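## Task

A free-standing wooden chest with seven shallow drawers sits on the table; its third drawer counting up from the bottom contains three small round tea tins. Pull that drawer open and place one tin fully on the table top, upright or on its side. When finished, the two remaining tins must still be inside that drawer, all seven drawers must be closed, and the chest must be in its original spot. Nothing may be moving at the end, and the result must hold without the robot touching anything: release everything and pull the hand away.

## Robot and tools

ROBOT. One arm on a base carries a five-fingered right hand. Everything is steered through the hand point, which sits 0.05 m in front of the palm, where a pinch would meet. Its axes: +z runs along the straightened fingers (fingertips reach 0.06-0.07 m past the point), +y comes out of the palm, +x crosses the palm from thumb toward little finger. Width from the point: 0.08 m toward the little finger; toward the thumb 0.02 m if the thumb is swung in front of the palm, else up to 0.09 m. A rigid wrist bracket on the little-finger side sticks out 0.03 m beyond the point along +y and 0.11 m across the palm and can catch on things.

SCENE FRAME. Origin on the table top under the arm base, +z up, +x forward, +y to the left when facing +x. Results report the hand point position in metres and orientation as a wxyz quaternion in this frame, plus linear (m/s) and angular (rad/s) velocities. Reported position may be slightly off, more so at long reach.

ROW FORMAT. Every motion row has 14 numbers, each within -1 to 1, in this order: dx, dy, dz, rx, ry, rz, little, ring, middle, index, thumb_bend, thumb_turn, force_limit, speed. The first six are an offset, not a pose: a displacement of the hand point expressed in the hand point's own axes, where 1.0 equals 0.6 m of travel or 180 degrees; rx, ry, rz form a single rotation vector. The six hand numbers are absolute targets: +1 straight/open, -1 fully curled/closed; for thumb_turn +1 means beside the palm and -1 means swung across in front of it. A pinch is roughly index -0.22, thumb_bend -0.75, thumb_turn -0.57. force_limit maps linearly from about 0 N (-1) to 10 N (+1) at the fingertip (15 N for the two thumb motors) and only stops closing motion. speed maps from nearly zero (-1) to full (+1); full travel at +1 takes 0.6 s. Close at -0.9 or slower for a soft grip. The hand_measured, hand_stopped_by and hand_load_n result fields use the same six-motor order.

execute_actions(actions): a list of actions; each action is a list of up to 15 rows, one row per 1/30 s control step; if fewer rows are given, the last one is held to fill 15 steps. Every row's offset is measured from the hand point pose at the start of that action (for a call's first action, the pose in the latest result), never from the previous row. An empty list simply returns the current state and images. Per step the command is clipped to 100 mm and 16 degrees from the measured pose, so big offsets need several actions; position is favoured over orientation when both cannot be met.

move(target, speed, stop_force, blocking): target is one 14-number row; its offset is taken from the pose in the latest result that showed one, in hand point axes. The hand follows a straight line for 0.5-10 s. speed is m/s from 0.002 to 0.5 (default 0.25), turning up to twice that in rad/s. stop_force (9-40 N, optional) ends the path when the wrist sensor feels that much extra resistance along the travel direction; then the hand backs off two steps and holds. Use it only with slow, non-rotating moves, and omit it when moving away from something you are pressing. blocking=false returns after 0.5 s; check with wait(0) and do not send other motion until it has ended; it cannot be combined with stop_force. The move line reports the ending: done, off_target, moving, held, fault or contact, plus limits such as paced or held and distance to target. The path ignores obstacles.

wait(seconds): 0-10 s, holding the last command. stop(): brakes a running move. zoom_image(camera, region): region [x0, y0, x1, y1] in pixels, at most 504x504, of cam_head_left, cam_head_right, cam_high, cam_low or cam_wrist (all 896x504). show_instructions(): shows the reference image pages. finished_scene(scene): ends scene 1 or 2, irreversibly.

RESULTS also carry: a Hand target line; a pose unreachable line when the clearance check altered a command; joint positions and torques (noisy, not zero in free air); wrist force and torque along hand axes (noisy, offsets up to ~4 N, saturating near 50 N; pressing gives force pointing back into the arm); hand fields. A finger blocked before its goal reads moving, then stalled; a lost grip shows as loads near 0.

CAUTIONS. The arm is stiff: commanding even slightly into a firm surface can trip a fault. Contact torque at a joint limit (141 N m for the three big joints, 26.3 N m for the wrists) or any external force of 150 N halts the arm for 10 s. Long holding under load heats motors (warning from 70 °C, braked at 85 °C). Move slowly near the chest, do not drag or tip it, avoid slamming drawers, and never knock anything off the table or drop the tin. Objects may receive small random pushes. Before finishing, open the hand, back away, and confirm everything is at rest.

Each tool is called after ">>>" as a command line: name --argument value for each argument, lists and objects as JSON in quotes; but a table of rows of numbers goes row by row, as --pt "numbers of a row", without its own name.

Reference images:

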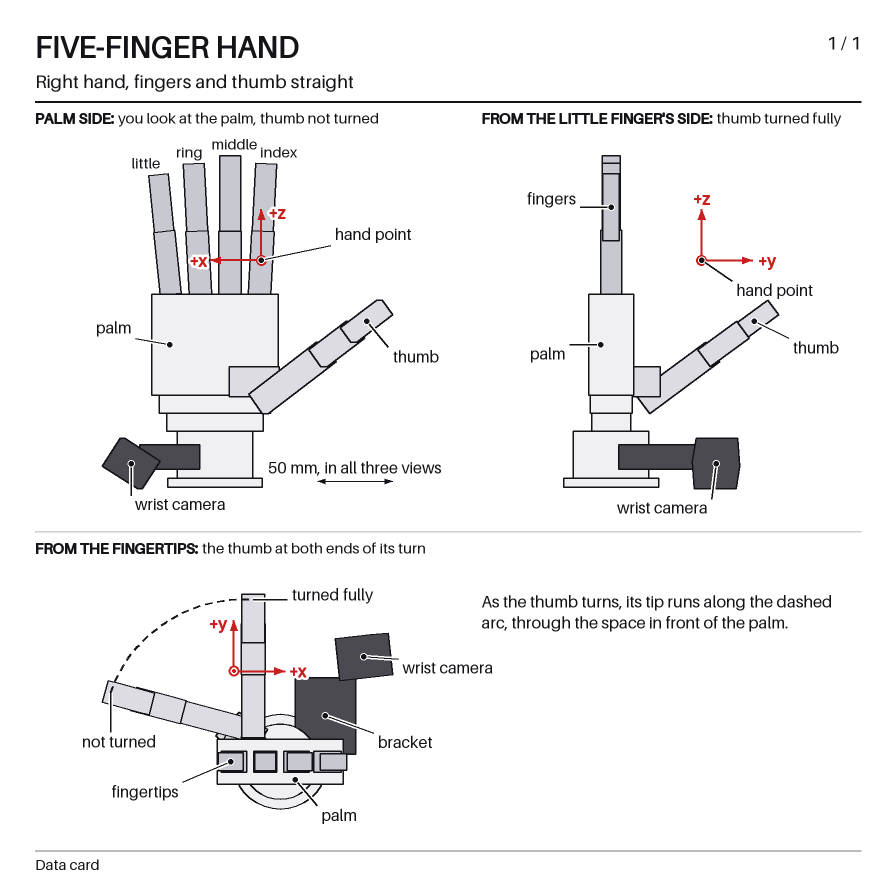

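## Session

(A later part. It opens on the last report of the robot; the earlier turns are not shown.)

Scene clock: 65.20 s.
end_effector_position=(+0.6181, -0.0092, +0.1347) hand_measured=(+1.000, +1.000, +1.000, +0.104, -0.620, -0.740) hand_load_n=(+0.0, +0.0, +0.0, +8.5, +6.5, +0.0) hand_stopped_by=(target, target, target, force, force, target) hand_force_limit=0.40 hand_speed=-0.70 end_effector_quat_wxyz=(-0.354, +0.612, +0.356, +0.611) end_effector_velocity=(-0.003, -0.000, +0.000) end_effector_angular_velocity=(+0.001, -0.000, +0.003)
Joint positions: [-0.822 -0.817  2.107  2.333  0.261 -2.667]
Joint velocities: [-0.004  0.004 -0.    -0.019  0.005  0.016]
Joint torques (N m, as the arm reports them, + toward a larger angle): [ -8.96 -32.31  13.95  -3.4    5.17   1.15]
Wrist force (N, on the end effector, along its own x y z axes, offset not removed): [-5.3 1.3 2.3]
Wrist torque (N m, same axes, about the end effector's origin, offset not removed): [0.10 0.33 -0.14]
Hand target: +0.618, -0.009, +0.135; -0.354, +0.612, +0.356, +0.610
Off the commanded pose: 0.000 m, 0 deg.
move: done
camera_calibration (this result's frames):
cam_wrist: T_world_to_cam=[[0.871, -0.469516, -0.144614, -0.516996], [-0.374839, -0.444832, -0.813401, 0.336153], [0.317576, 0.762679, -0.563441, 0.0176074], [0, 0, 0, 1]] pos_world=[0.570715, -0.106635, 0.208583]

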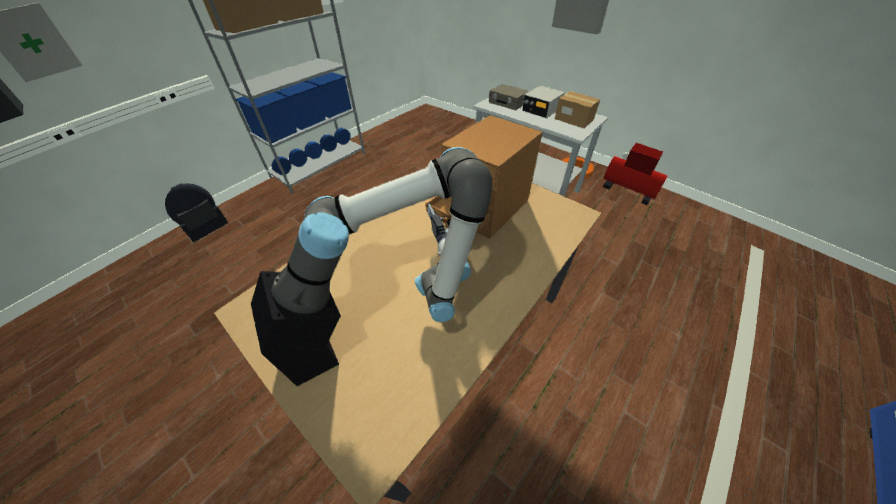

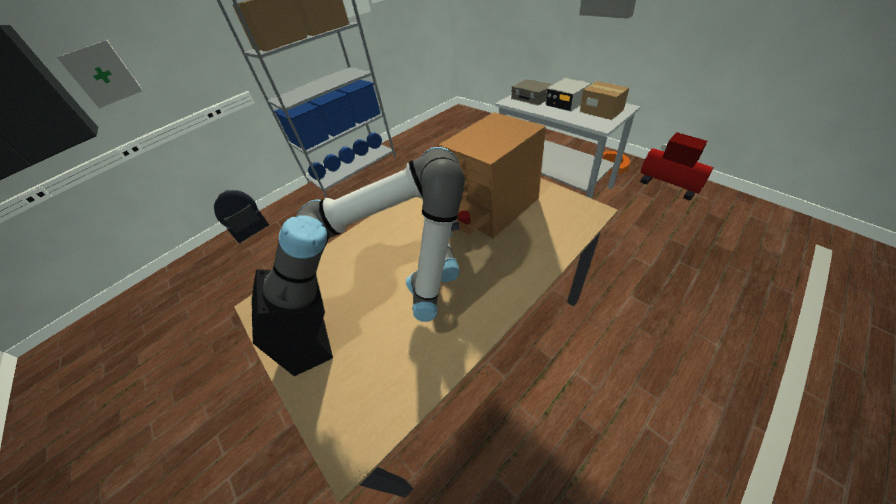

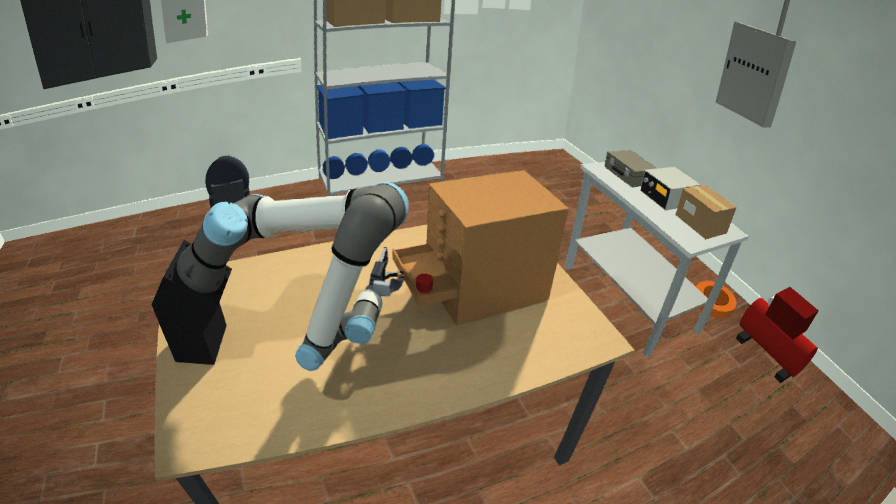

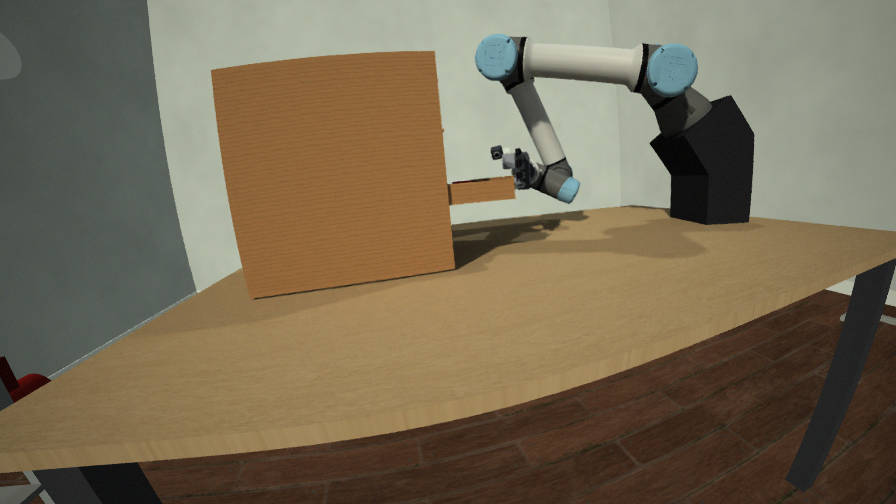

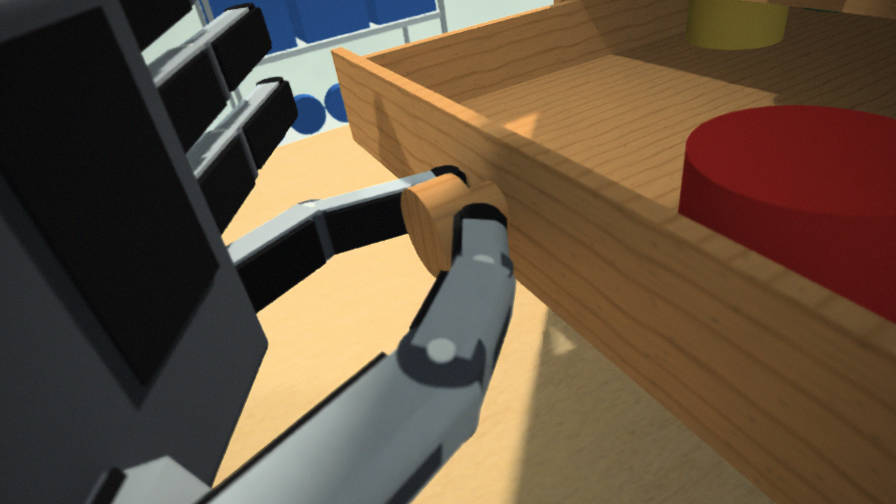

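>>> execute_actions --actions '[[[0,0,0,0,0,0,1,1,1,0.4,0.0,-0.74,0.4,0]],[[0,0,0,0,0,0,1,1,1,0.4,0.0,-0.74,0.4,0]]]'

>>> move --target '[0,-0.075,-0.043,0,0,0,1,1,1,0.4,0.0,-0.74,0.4,0]' --speed 0.08

>>> zoom_image --camera "cam_high" --region '[360, 200, 500, 330]'

>>> zoom_image --camera "cam_head_right" --region '[400, 150, 540, 260]'

Scene clock: 67.60 s.
end_effector_position=(+0.6181, -0.0092, +0.1347) hand_measured=(+1.000, +1.000, +1.000, +0.400, +0.000, -0.740) hand_load_n=(+0.0, +0.0, +0.0, +0.0, -0.5, -0.5) hand_stopped_by=(target, target, target, target, target, target) hand_force_limit=0.40 hand_speed=0.00 end_effector_quat_wxyz=(-0.354, +0.612, +0.356, +0.611) end_effector_velocity=(-0.000, -0.000, -0.000) end_effector_angular_velocity=(-0.001, +0.001, -0.001)
Joint positions: [-0.822 -0.817  2.107  2.333  0.261 -2.667]
Joint velocities: [-0.001  0.     0.001 -0.001 -0.001  0.001]
Joint torques (N m, as the arm reports them, + toward a larger angle): [  8.57 -41.04   1.64  -1.6   -1.57  -0.97]
Wrist force (N, on the end effector, along its own x y z axes, offset not removed): [-1.8 1.1 -0.5]
Wrist torque (N m, same axes, about the end effector's origin, offset not removed): [0.38 0.29 -0.09]
Hand target: +0.618, -0.009, +0.135; -0.354, +0.612, +0.356, +0.610
Off the commanded pose: 0.000 m, 0 deg.
camera_calibration (this result's frames):
cam_wrist: T_world_to_cam=[[0.870969, -0.469545, -0.144707, -0.516943], [-0.374927, -0.444787, -0.813385, 0.336173], [0.317557, 0.762687, -0.563441, 0.0176238], [0, 0, 0, 1]] pos_world=[0.570685, -0.106644, 0.208563]

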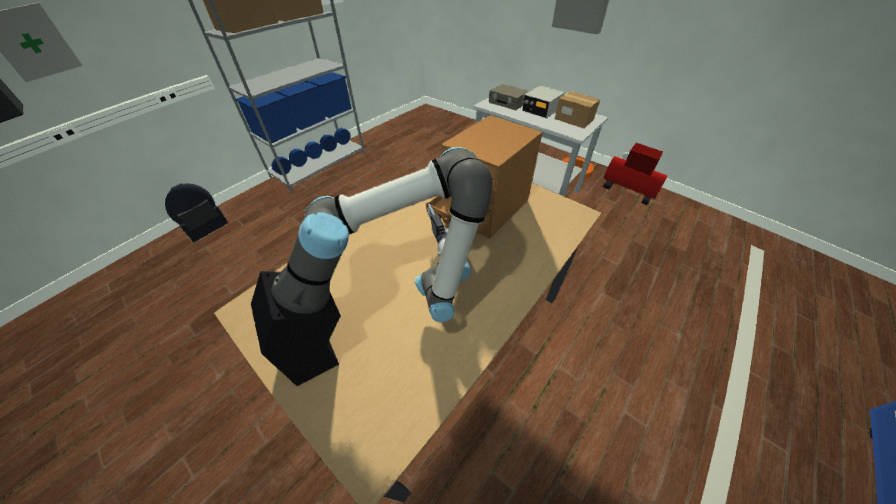

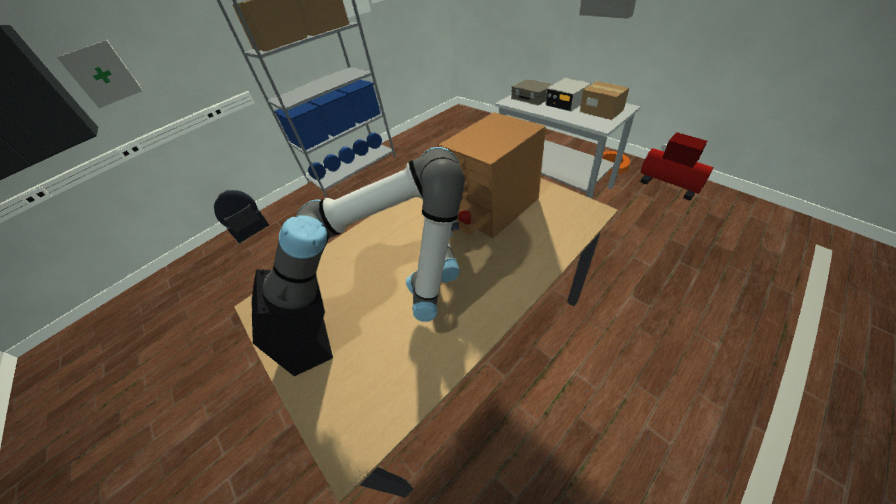

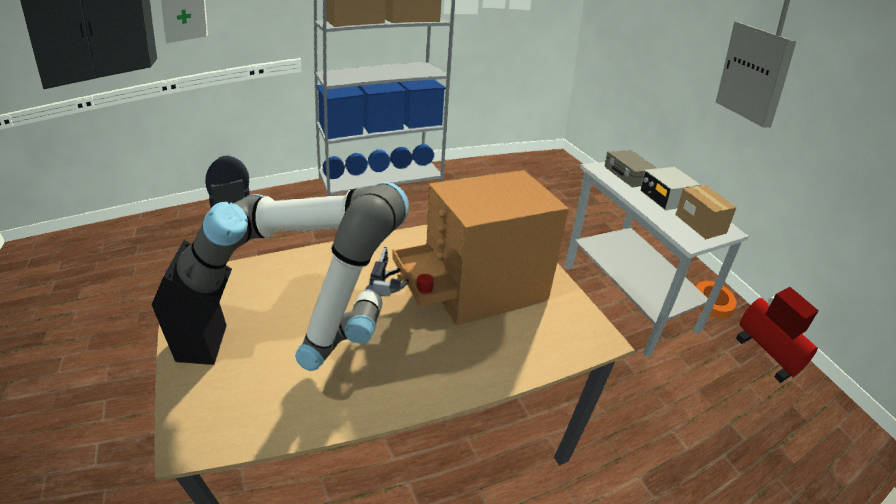

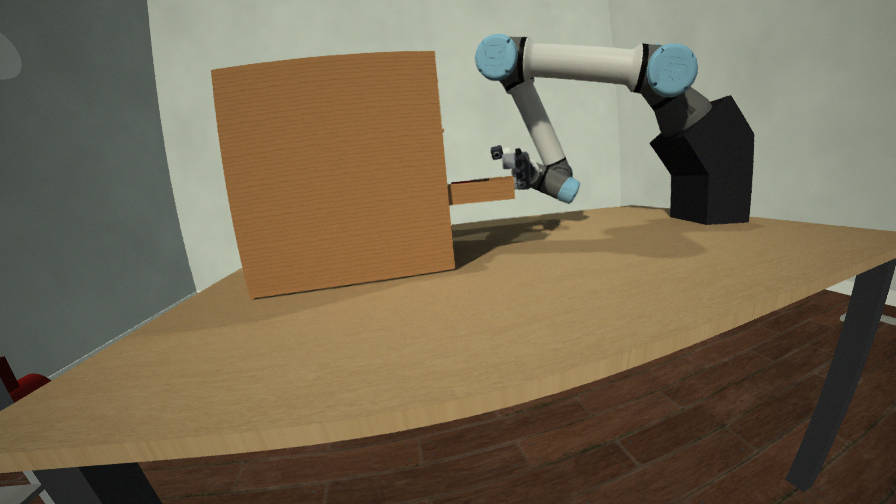

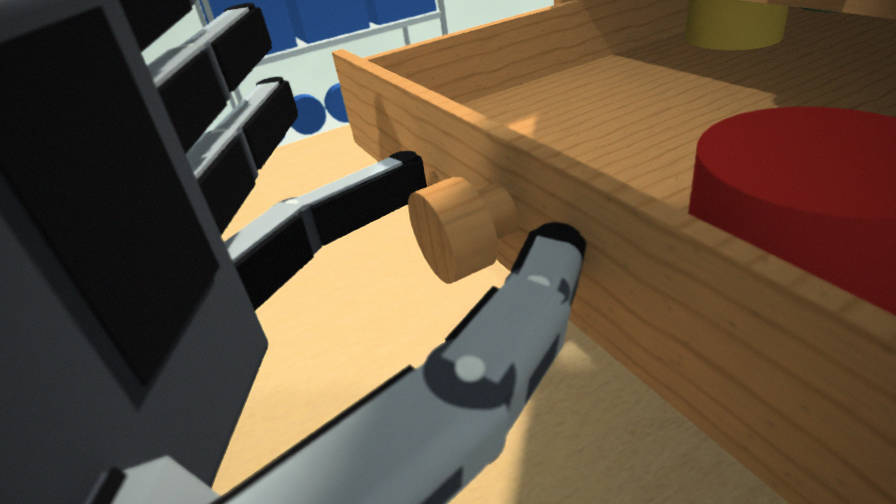

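Scene clock: 68.77 s.
end_effector_position=(+0.5665, -0.0093, +0.1348) hand_measured=(+1.000, +1.000, +1.000, +0.400, +0.000, -0.740) hand_load_n=(+0.0, +0.0, +0.0, +0.0, +0.0, +0.0) hand_stopped_by=(target, target, target, target, target, target) hand_force_limit=0.40 hand_speed=0.00 end_effector_quat_wxyz=(-0.354, +0.612, +0.356, +0.611) end_effector_velocity=(-0.003, -0.000, +0.000) end_effector_angular_velocity=(-0.000, +0.003, +0.002)
Joint positions: [-0.895 -0.743  2.168  2.099  0.328 -2.563]
Joint velocities: [-0.005  0.003  0.    -0.018  0.005  0.016]
Joint torques (N m, as the arm reports them, + toward a larger angle): [-11.48 -27.86  14.09  -3.09   4.09   1.49]
Wrist force (N, on the end effector, along its own x y z axes, offset not removed): [-0.6 0.8 2.0]
Wrist torque (N m, same axes, about the end effector's origin, offset not removed): [0.08 0.11 0.11]
Hand target: +0.566, -0.009, +0.135; -0.354, +0.612, +0.356, +0.611
Off the commanded pose: 0.000 m, 0 deg.
move: done
camera_calibration (this result's frames):
cam_wrist: T_world_to_cam=[[0.870759, -0.469949, -0.144659, -0.471935], [-0.374992, -0.444381, -0.813576, 0.316939], [0.318056, 0.762675, -0.563176, 0.033834], [0, 0, 0, 1]] pos_world=[0.51903, -0.106748, 0.208639]

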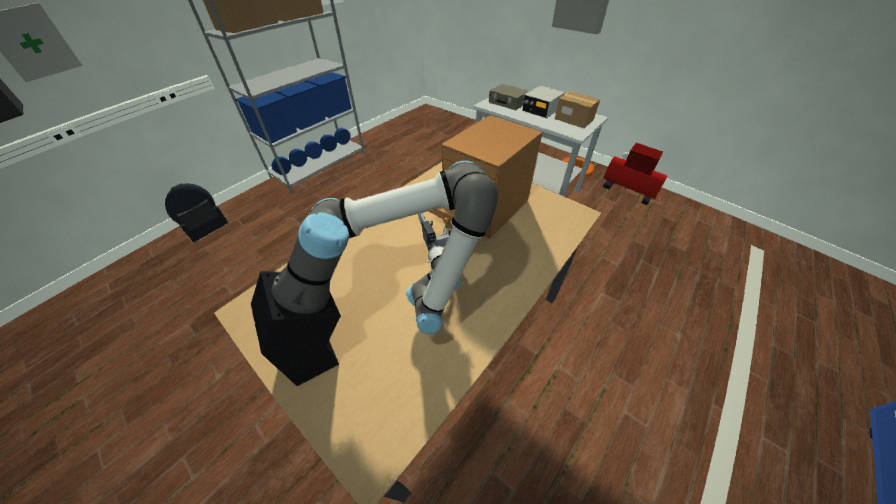

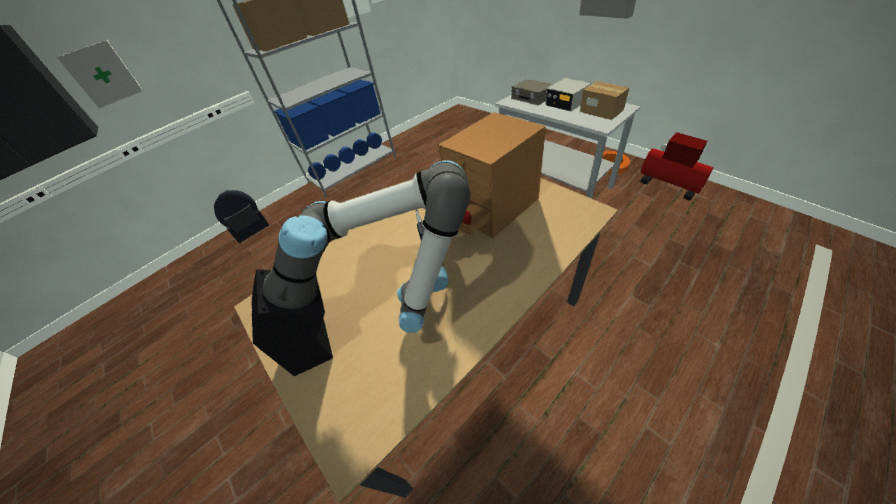

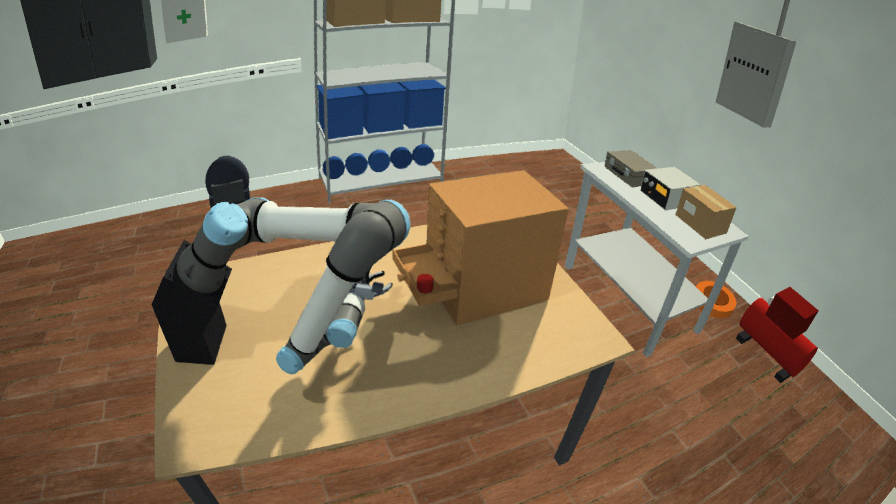

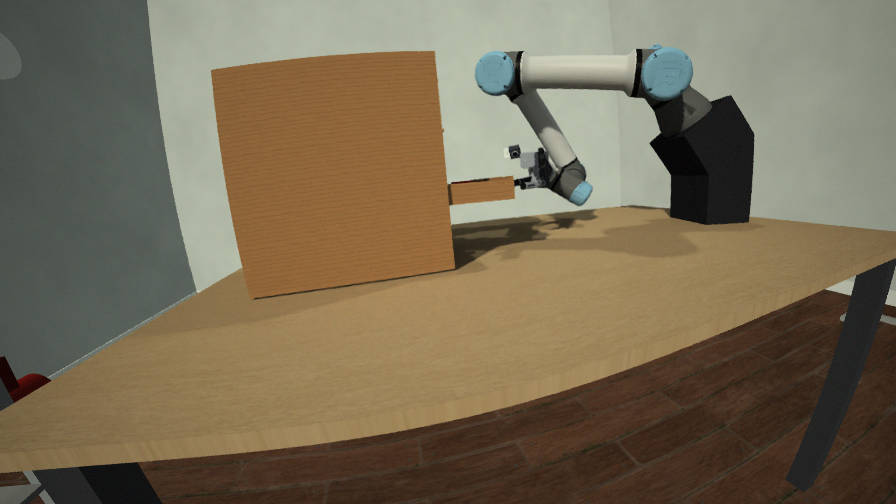

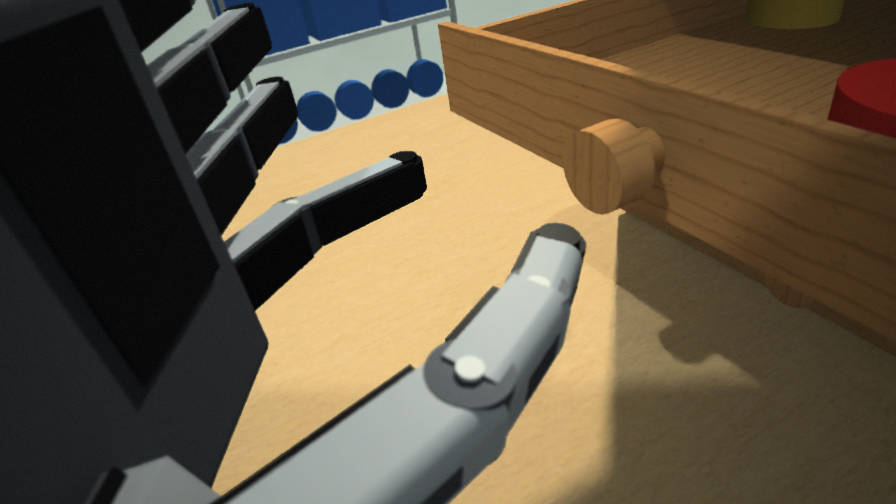

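Region (360, 200, 500, 330) of cam_high's 896x504 image, scaled by 3.600, with more detail than that image has; it fills the top 468 rows of this view, and the rest is white.

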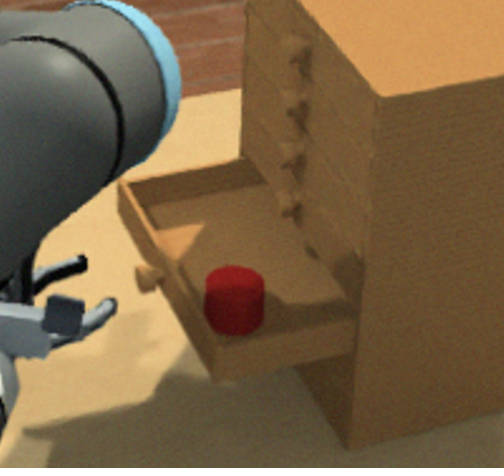

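Region (400, 150, 540, 260) of cam_head_right's 896x504 image, scaled by 3.600, with more detail than that image has; it fills the top 396 rows of this view, and the rest is white.

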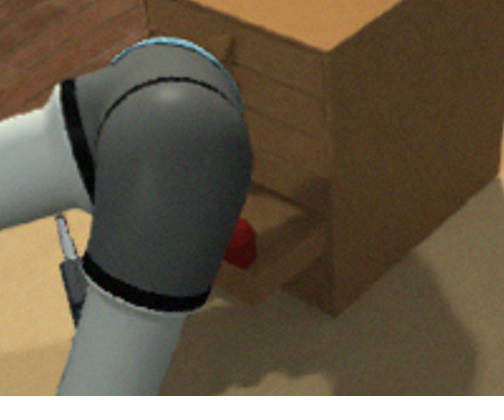

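>>> move --target '[0.2,0,0,-0.152,-0.234,0.449,-1,-1,-1,0.4,0.3,-0.74,0,0.3]' --speed 0.2

Scene clock: 87.47 s.
end_effector_position=(+0.5670, -0.0093, +0.2553) hand_measured=(-1.000, -1.000, -1.000, +0.400, +0.300, -0.740) hand_load_n=(+0.0, +0.0, +0.0, +0.0, +0.0, +0.0) hand_stopped_by=(target, target, target, target, target, target) hand_force_limit=0.00 hand_speed=0.30 end_effector_quat_wxyz=(-0.375, +0.911, -0.157, +0.065) end_effector_velocity=(+0.000, -0.001, -0.001) end_effector_angular_velocity=(+0.007, +0.010, +0.009)
Joint positions: [-0.723 -1.918  2.211  4.057 -0.637 -1.931]
Joint velocities: [ 0.     0.007 -0.014  0.032 -0.002 -0.018]
Joint torques (N m, as the arm reports them, + toward a larger angle): [ 18.38 -19.26 -20.38  -0.23  -2.03  -1.72]
Wrist force (N, on the end effector, along its own x y z axes, offset not removed): [-2.1 1.6 0.8]
Wrist torque (N m, same axes, about the end effector's origin, offset not removed): [0.28 0.30 -0.04]
Hand target: +0.567, -0.009, +0.255; -0.376, +0.911, -0.157, +0.065
Off the commanded pose: 0.001 m, 0 deg.
move: done; limits=paced
camera_calibration (this result's frames):
cam_wrist: T_world_to_cam=[[-0.365931, -0.596378, -0.714443, 0.390552], [-0.87794, -0.0334577, 0.477601, 0.374547], [-0.308734, 0.802006, -0.51134, 0.444019], [0, 0, 0, 1]] pos_world=[0.608829, -0.110658, 0.327188]

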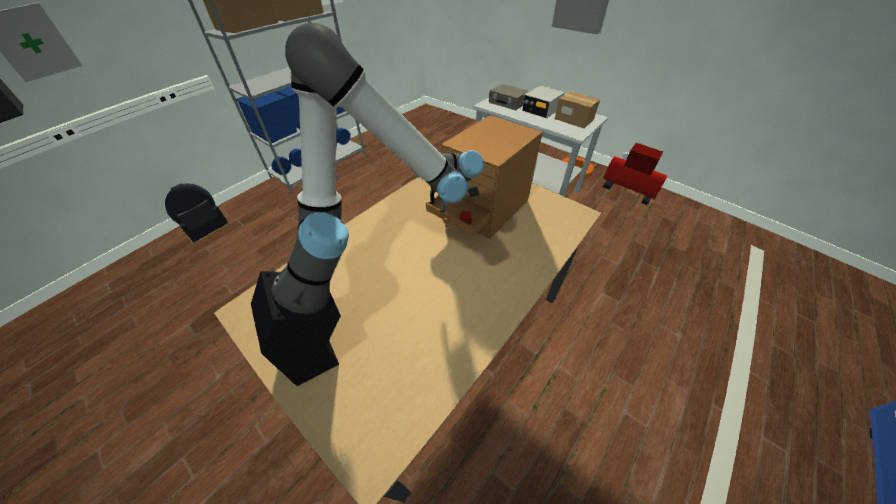

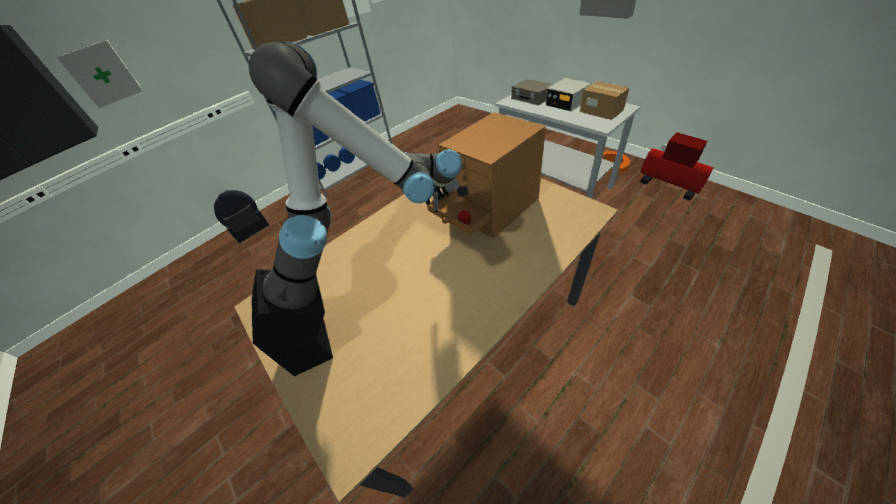

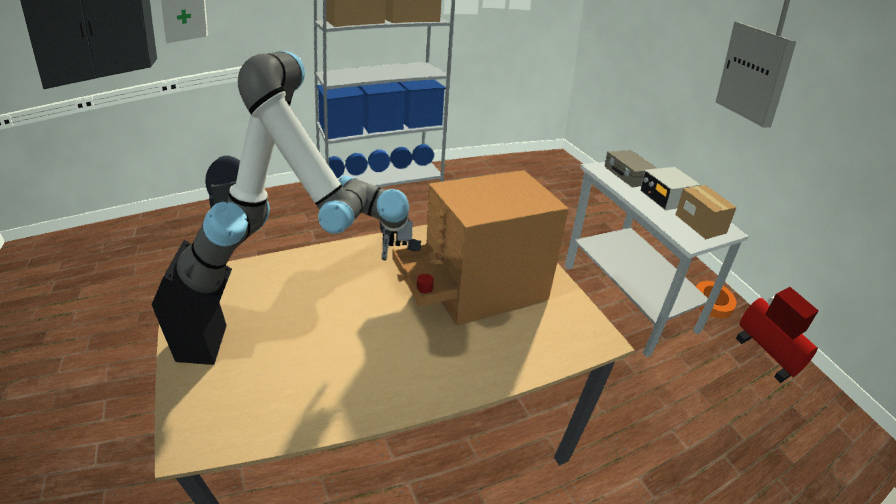

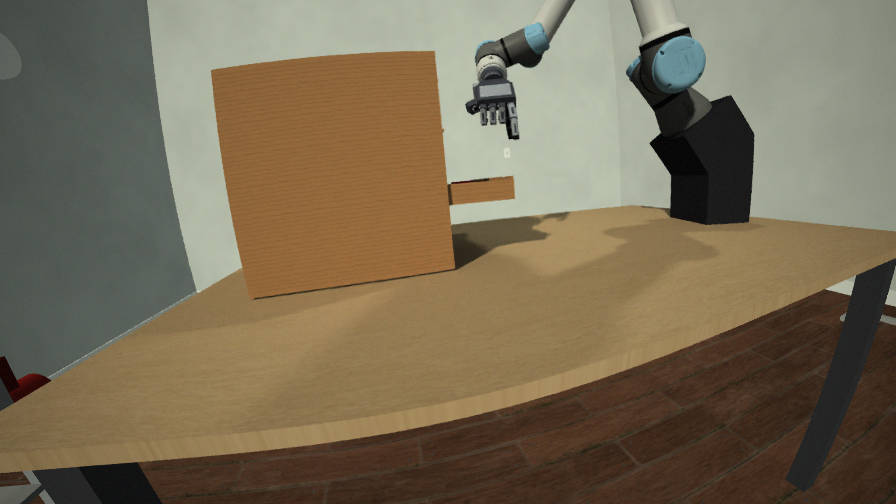

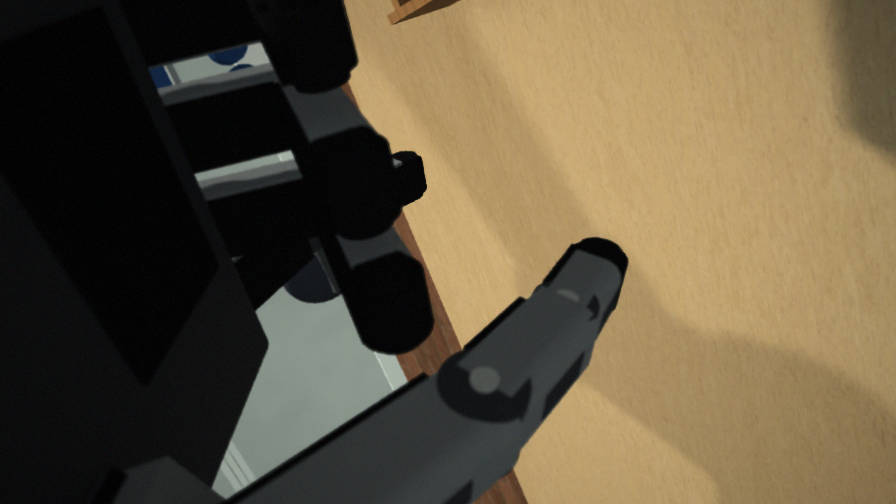

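>>> move --target '[0.198,0.057,0.026,0,0,0,-1,-1,-1,0.4,0.3,-0.74,0,0.3]' --speed 0.12

>>> zoom_image --camera "cam_high" --region '[360, 190, 520, 330]'

Scene clock: 92.27 s.
end_effector_position=(+0.6741, -0.0617, +0.2200) hand_measured=(-1.000, -1.000, -1.000, +0.400, +0.300, -0.740) hand_load_n=(+0.0, +0.0, +0.0, +0.0, +0.0, +0.0) hand_stopped_by=(target, target, target, target, target, target) hand_force_limit=0.00 hand_speed=0.30 end_effector_quat_wxyz=(-0.375, +0.911, -0.157, +0.065) end_effector_velocity=(+0.002, -0.000, -0.001) end_effector_angular_velocity=(-0.000, -0.000, +0.001)
Joint positions: [-0.682 -1.63   1.889  4.04  -0.653 -1.867]
Joint velocities: [ 0.002  0.005 -0.006 -0.    -0.001  0.001]
Joint torques (N m, as the arm reports them, + toward a larger angle): [ 16.82 -31.51 -21.49  -0.88  -2.19   1.43]
Wrist force (N, on the end effector, along its own x y z axes, offset not removed): [-2.5 1.1 1.3]
Wrist torque (N m, same axes, about the end effector's origin, offset not removed): [0.16 0.37 -0.07]
Hand target: +0.674, -0.062, +0.220; -0.375, +0.911, -0.157, +0.065
Off the commanded pose: 0.000 m, 0 deg.
move: done
camera_calibration (this result's frames):
cam_wrist: T_world_to_cam=[[-0.365896, -0.596397, -0.714444, 0.373273], [-0.87799, -0.0333737, 0.477514, 0.483705], [-0.308632, 0.801995, -0.51142, 0.501035], [0, 0, 0, 1]] pos_world=[0.715903, -0.163065, 0.291946]

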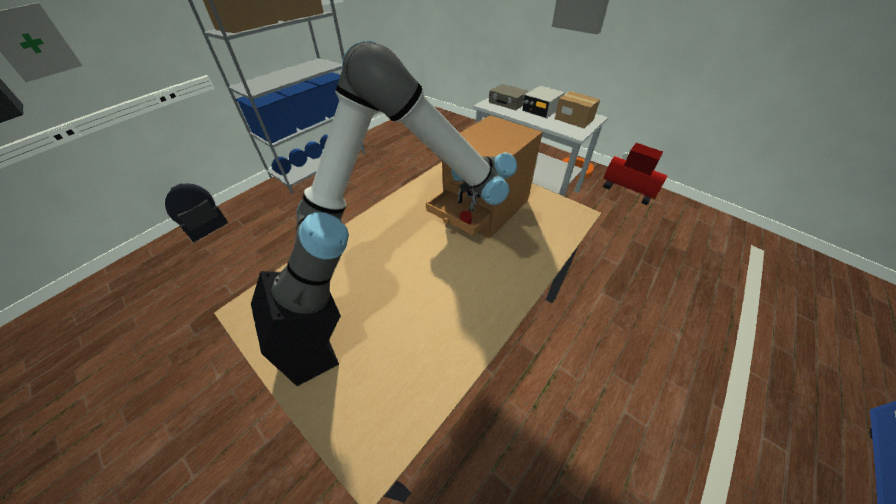

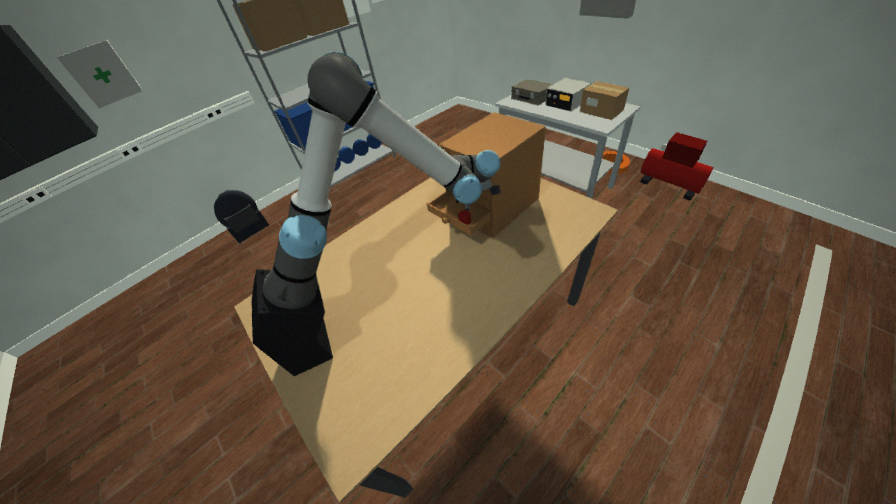

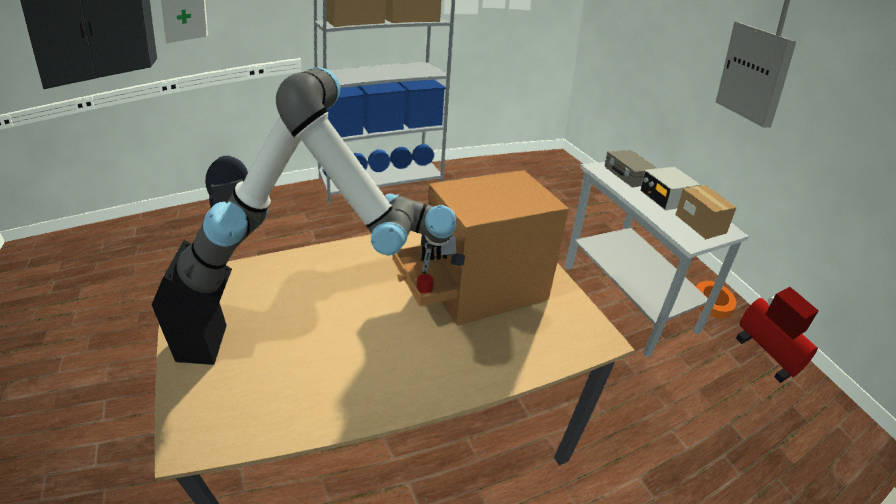

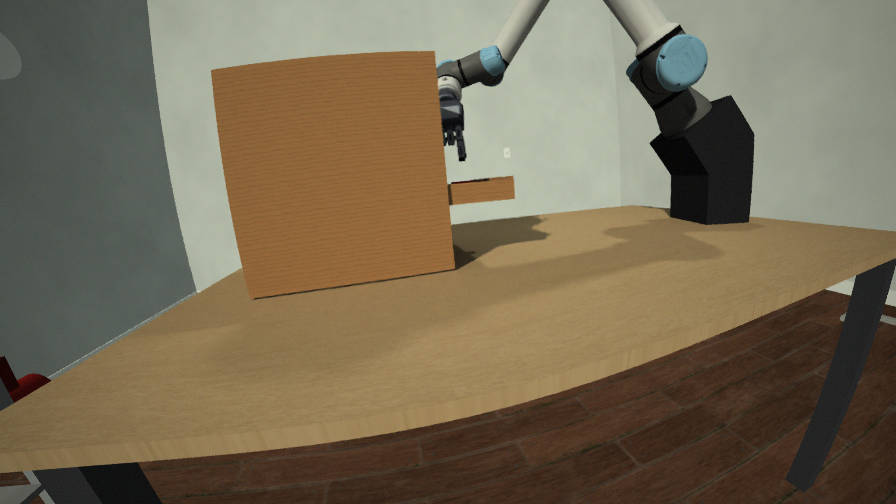

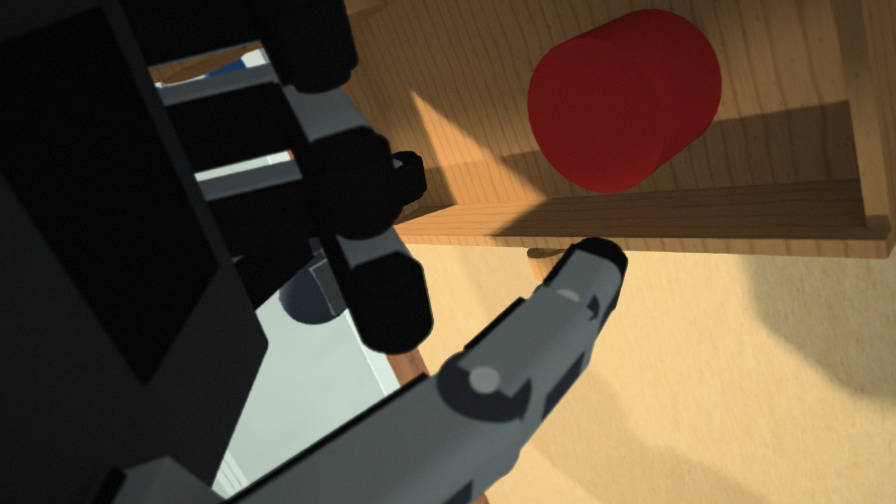

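Region (360, 190, 520, 330) of cam_high's 896x504 image, scaled by 3.150, with more detail than that image has; it fills the top 441 rows of this view, and the rest is white.

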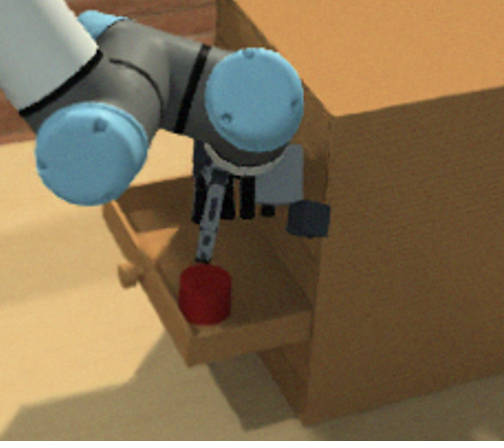

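>>> move --target '[0.011,0.038,0.044,0,0,0,-1,-1,-1,0.4,0.7,-0.85,0,0.3]' --speed 0.05

>>> zoom_image --camera "cam_high" --region '[380, 220, 480, 320]'

Scene clock: 96.47 s.
end_effector_position=(+0.6810, -0.0616, +0.1855) hand_measured=(-1.000, -1.000, -1.000, +0.400, +0.700, -0.850) hand_load_n=(+0.0, +0.0, +0.0, +0.0, +0.0, +0.0) hand_stopped_by=(target, target, target, target, target, target) hand_force_limit=0.00 hand_speed=0.30 end_effector_quat_wxyz=(-0.375, +0.911, -0.157, +0.065) end_effector_velocity=(+0.001, +0.000, -0.003) end_effector_angular_velocity=(+0.001, +0.000, -0.001)
Joint positions: [-0.663 -1.545  1.874  3.948 -0.661 -1.839]
Joint velocities: [ 0.001  0.007 -0.002 -0.007 -0.     0.003]
Joint torques (N m, as the arm reports them, + toward a larger angle): [ 16.53 -35.3  -18.44  -3.48  -1.99   1.32]
Wrist force (N, on the end effector, along its own x y z axes, offset not removed): [-3.2 1.1 2.5]
Wrist torque (N m, same axes, about the end effector's origin, offset not removed): [0.11 0.31 -0.14]
Hand target: +0.681, -0.062, +0.185; -0.375, +0.911, -0.157, +0.065
Off the commanded pose: 0.000 m, 0 deg.
move: done
camera_calibration (this result's frames):
cam_wrist: T_world_to_cam=[[-0.365871, -0.596396, -0.714458, 0.351189], [-0.877995, -0.0334047, 0.477503, 0.506302], [-0.308647, 0.801995, -0.511411, 0.485447], [0, 0, 0, 1]] pos_world=[0.722852, -0.162966, 0.257412]

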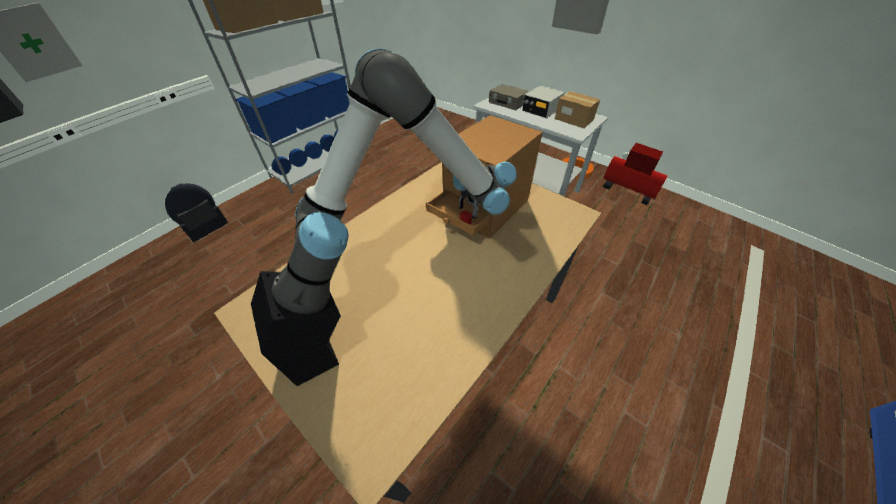

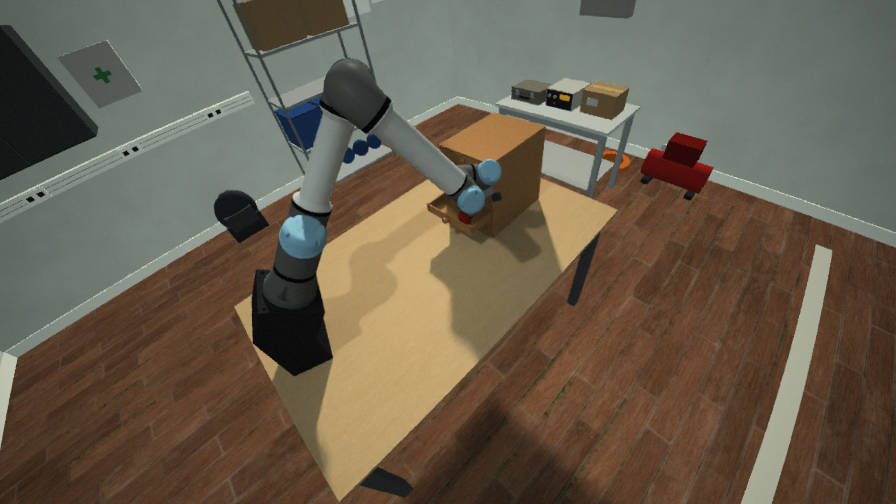

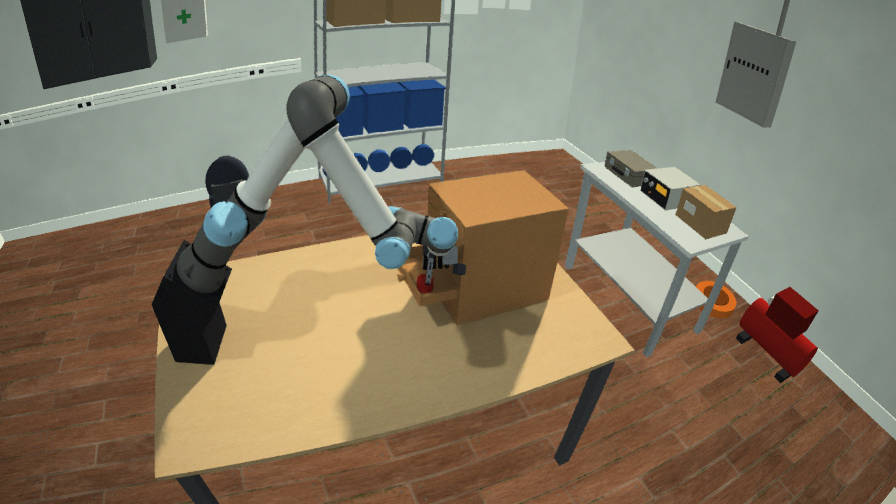

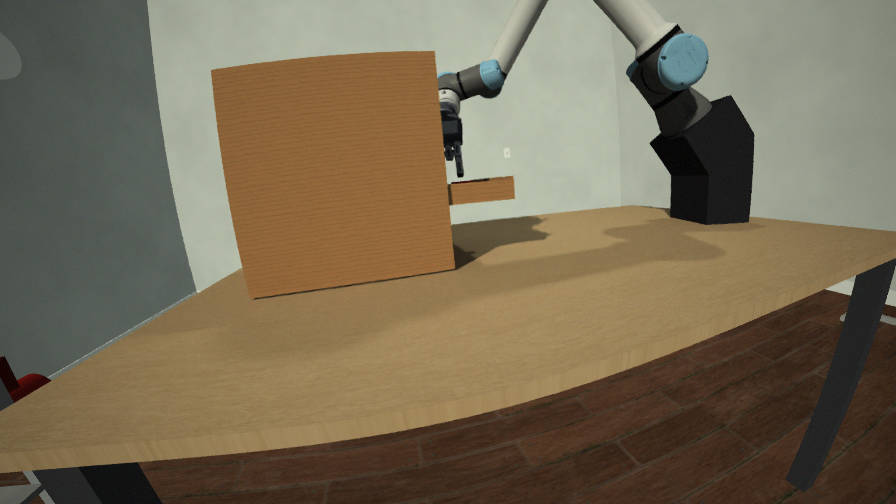

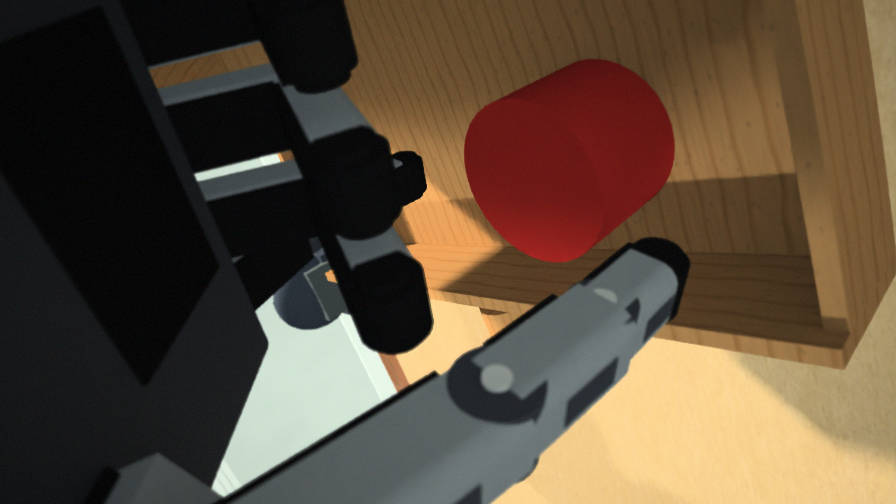

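Region (380, 220, 480, 320) of cam_high's 896x504 image, scaled by 5.040, with more detail than that image has.

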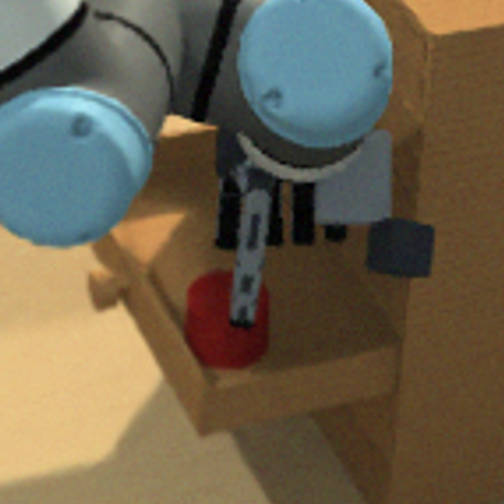

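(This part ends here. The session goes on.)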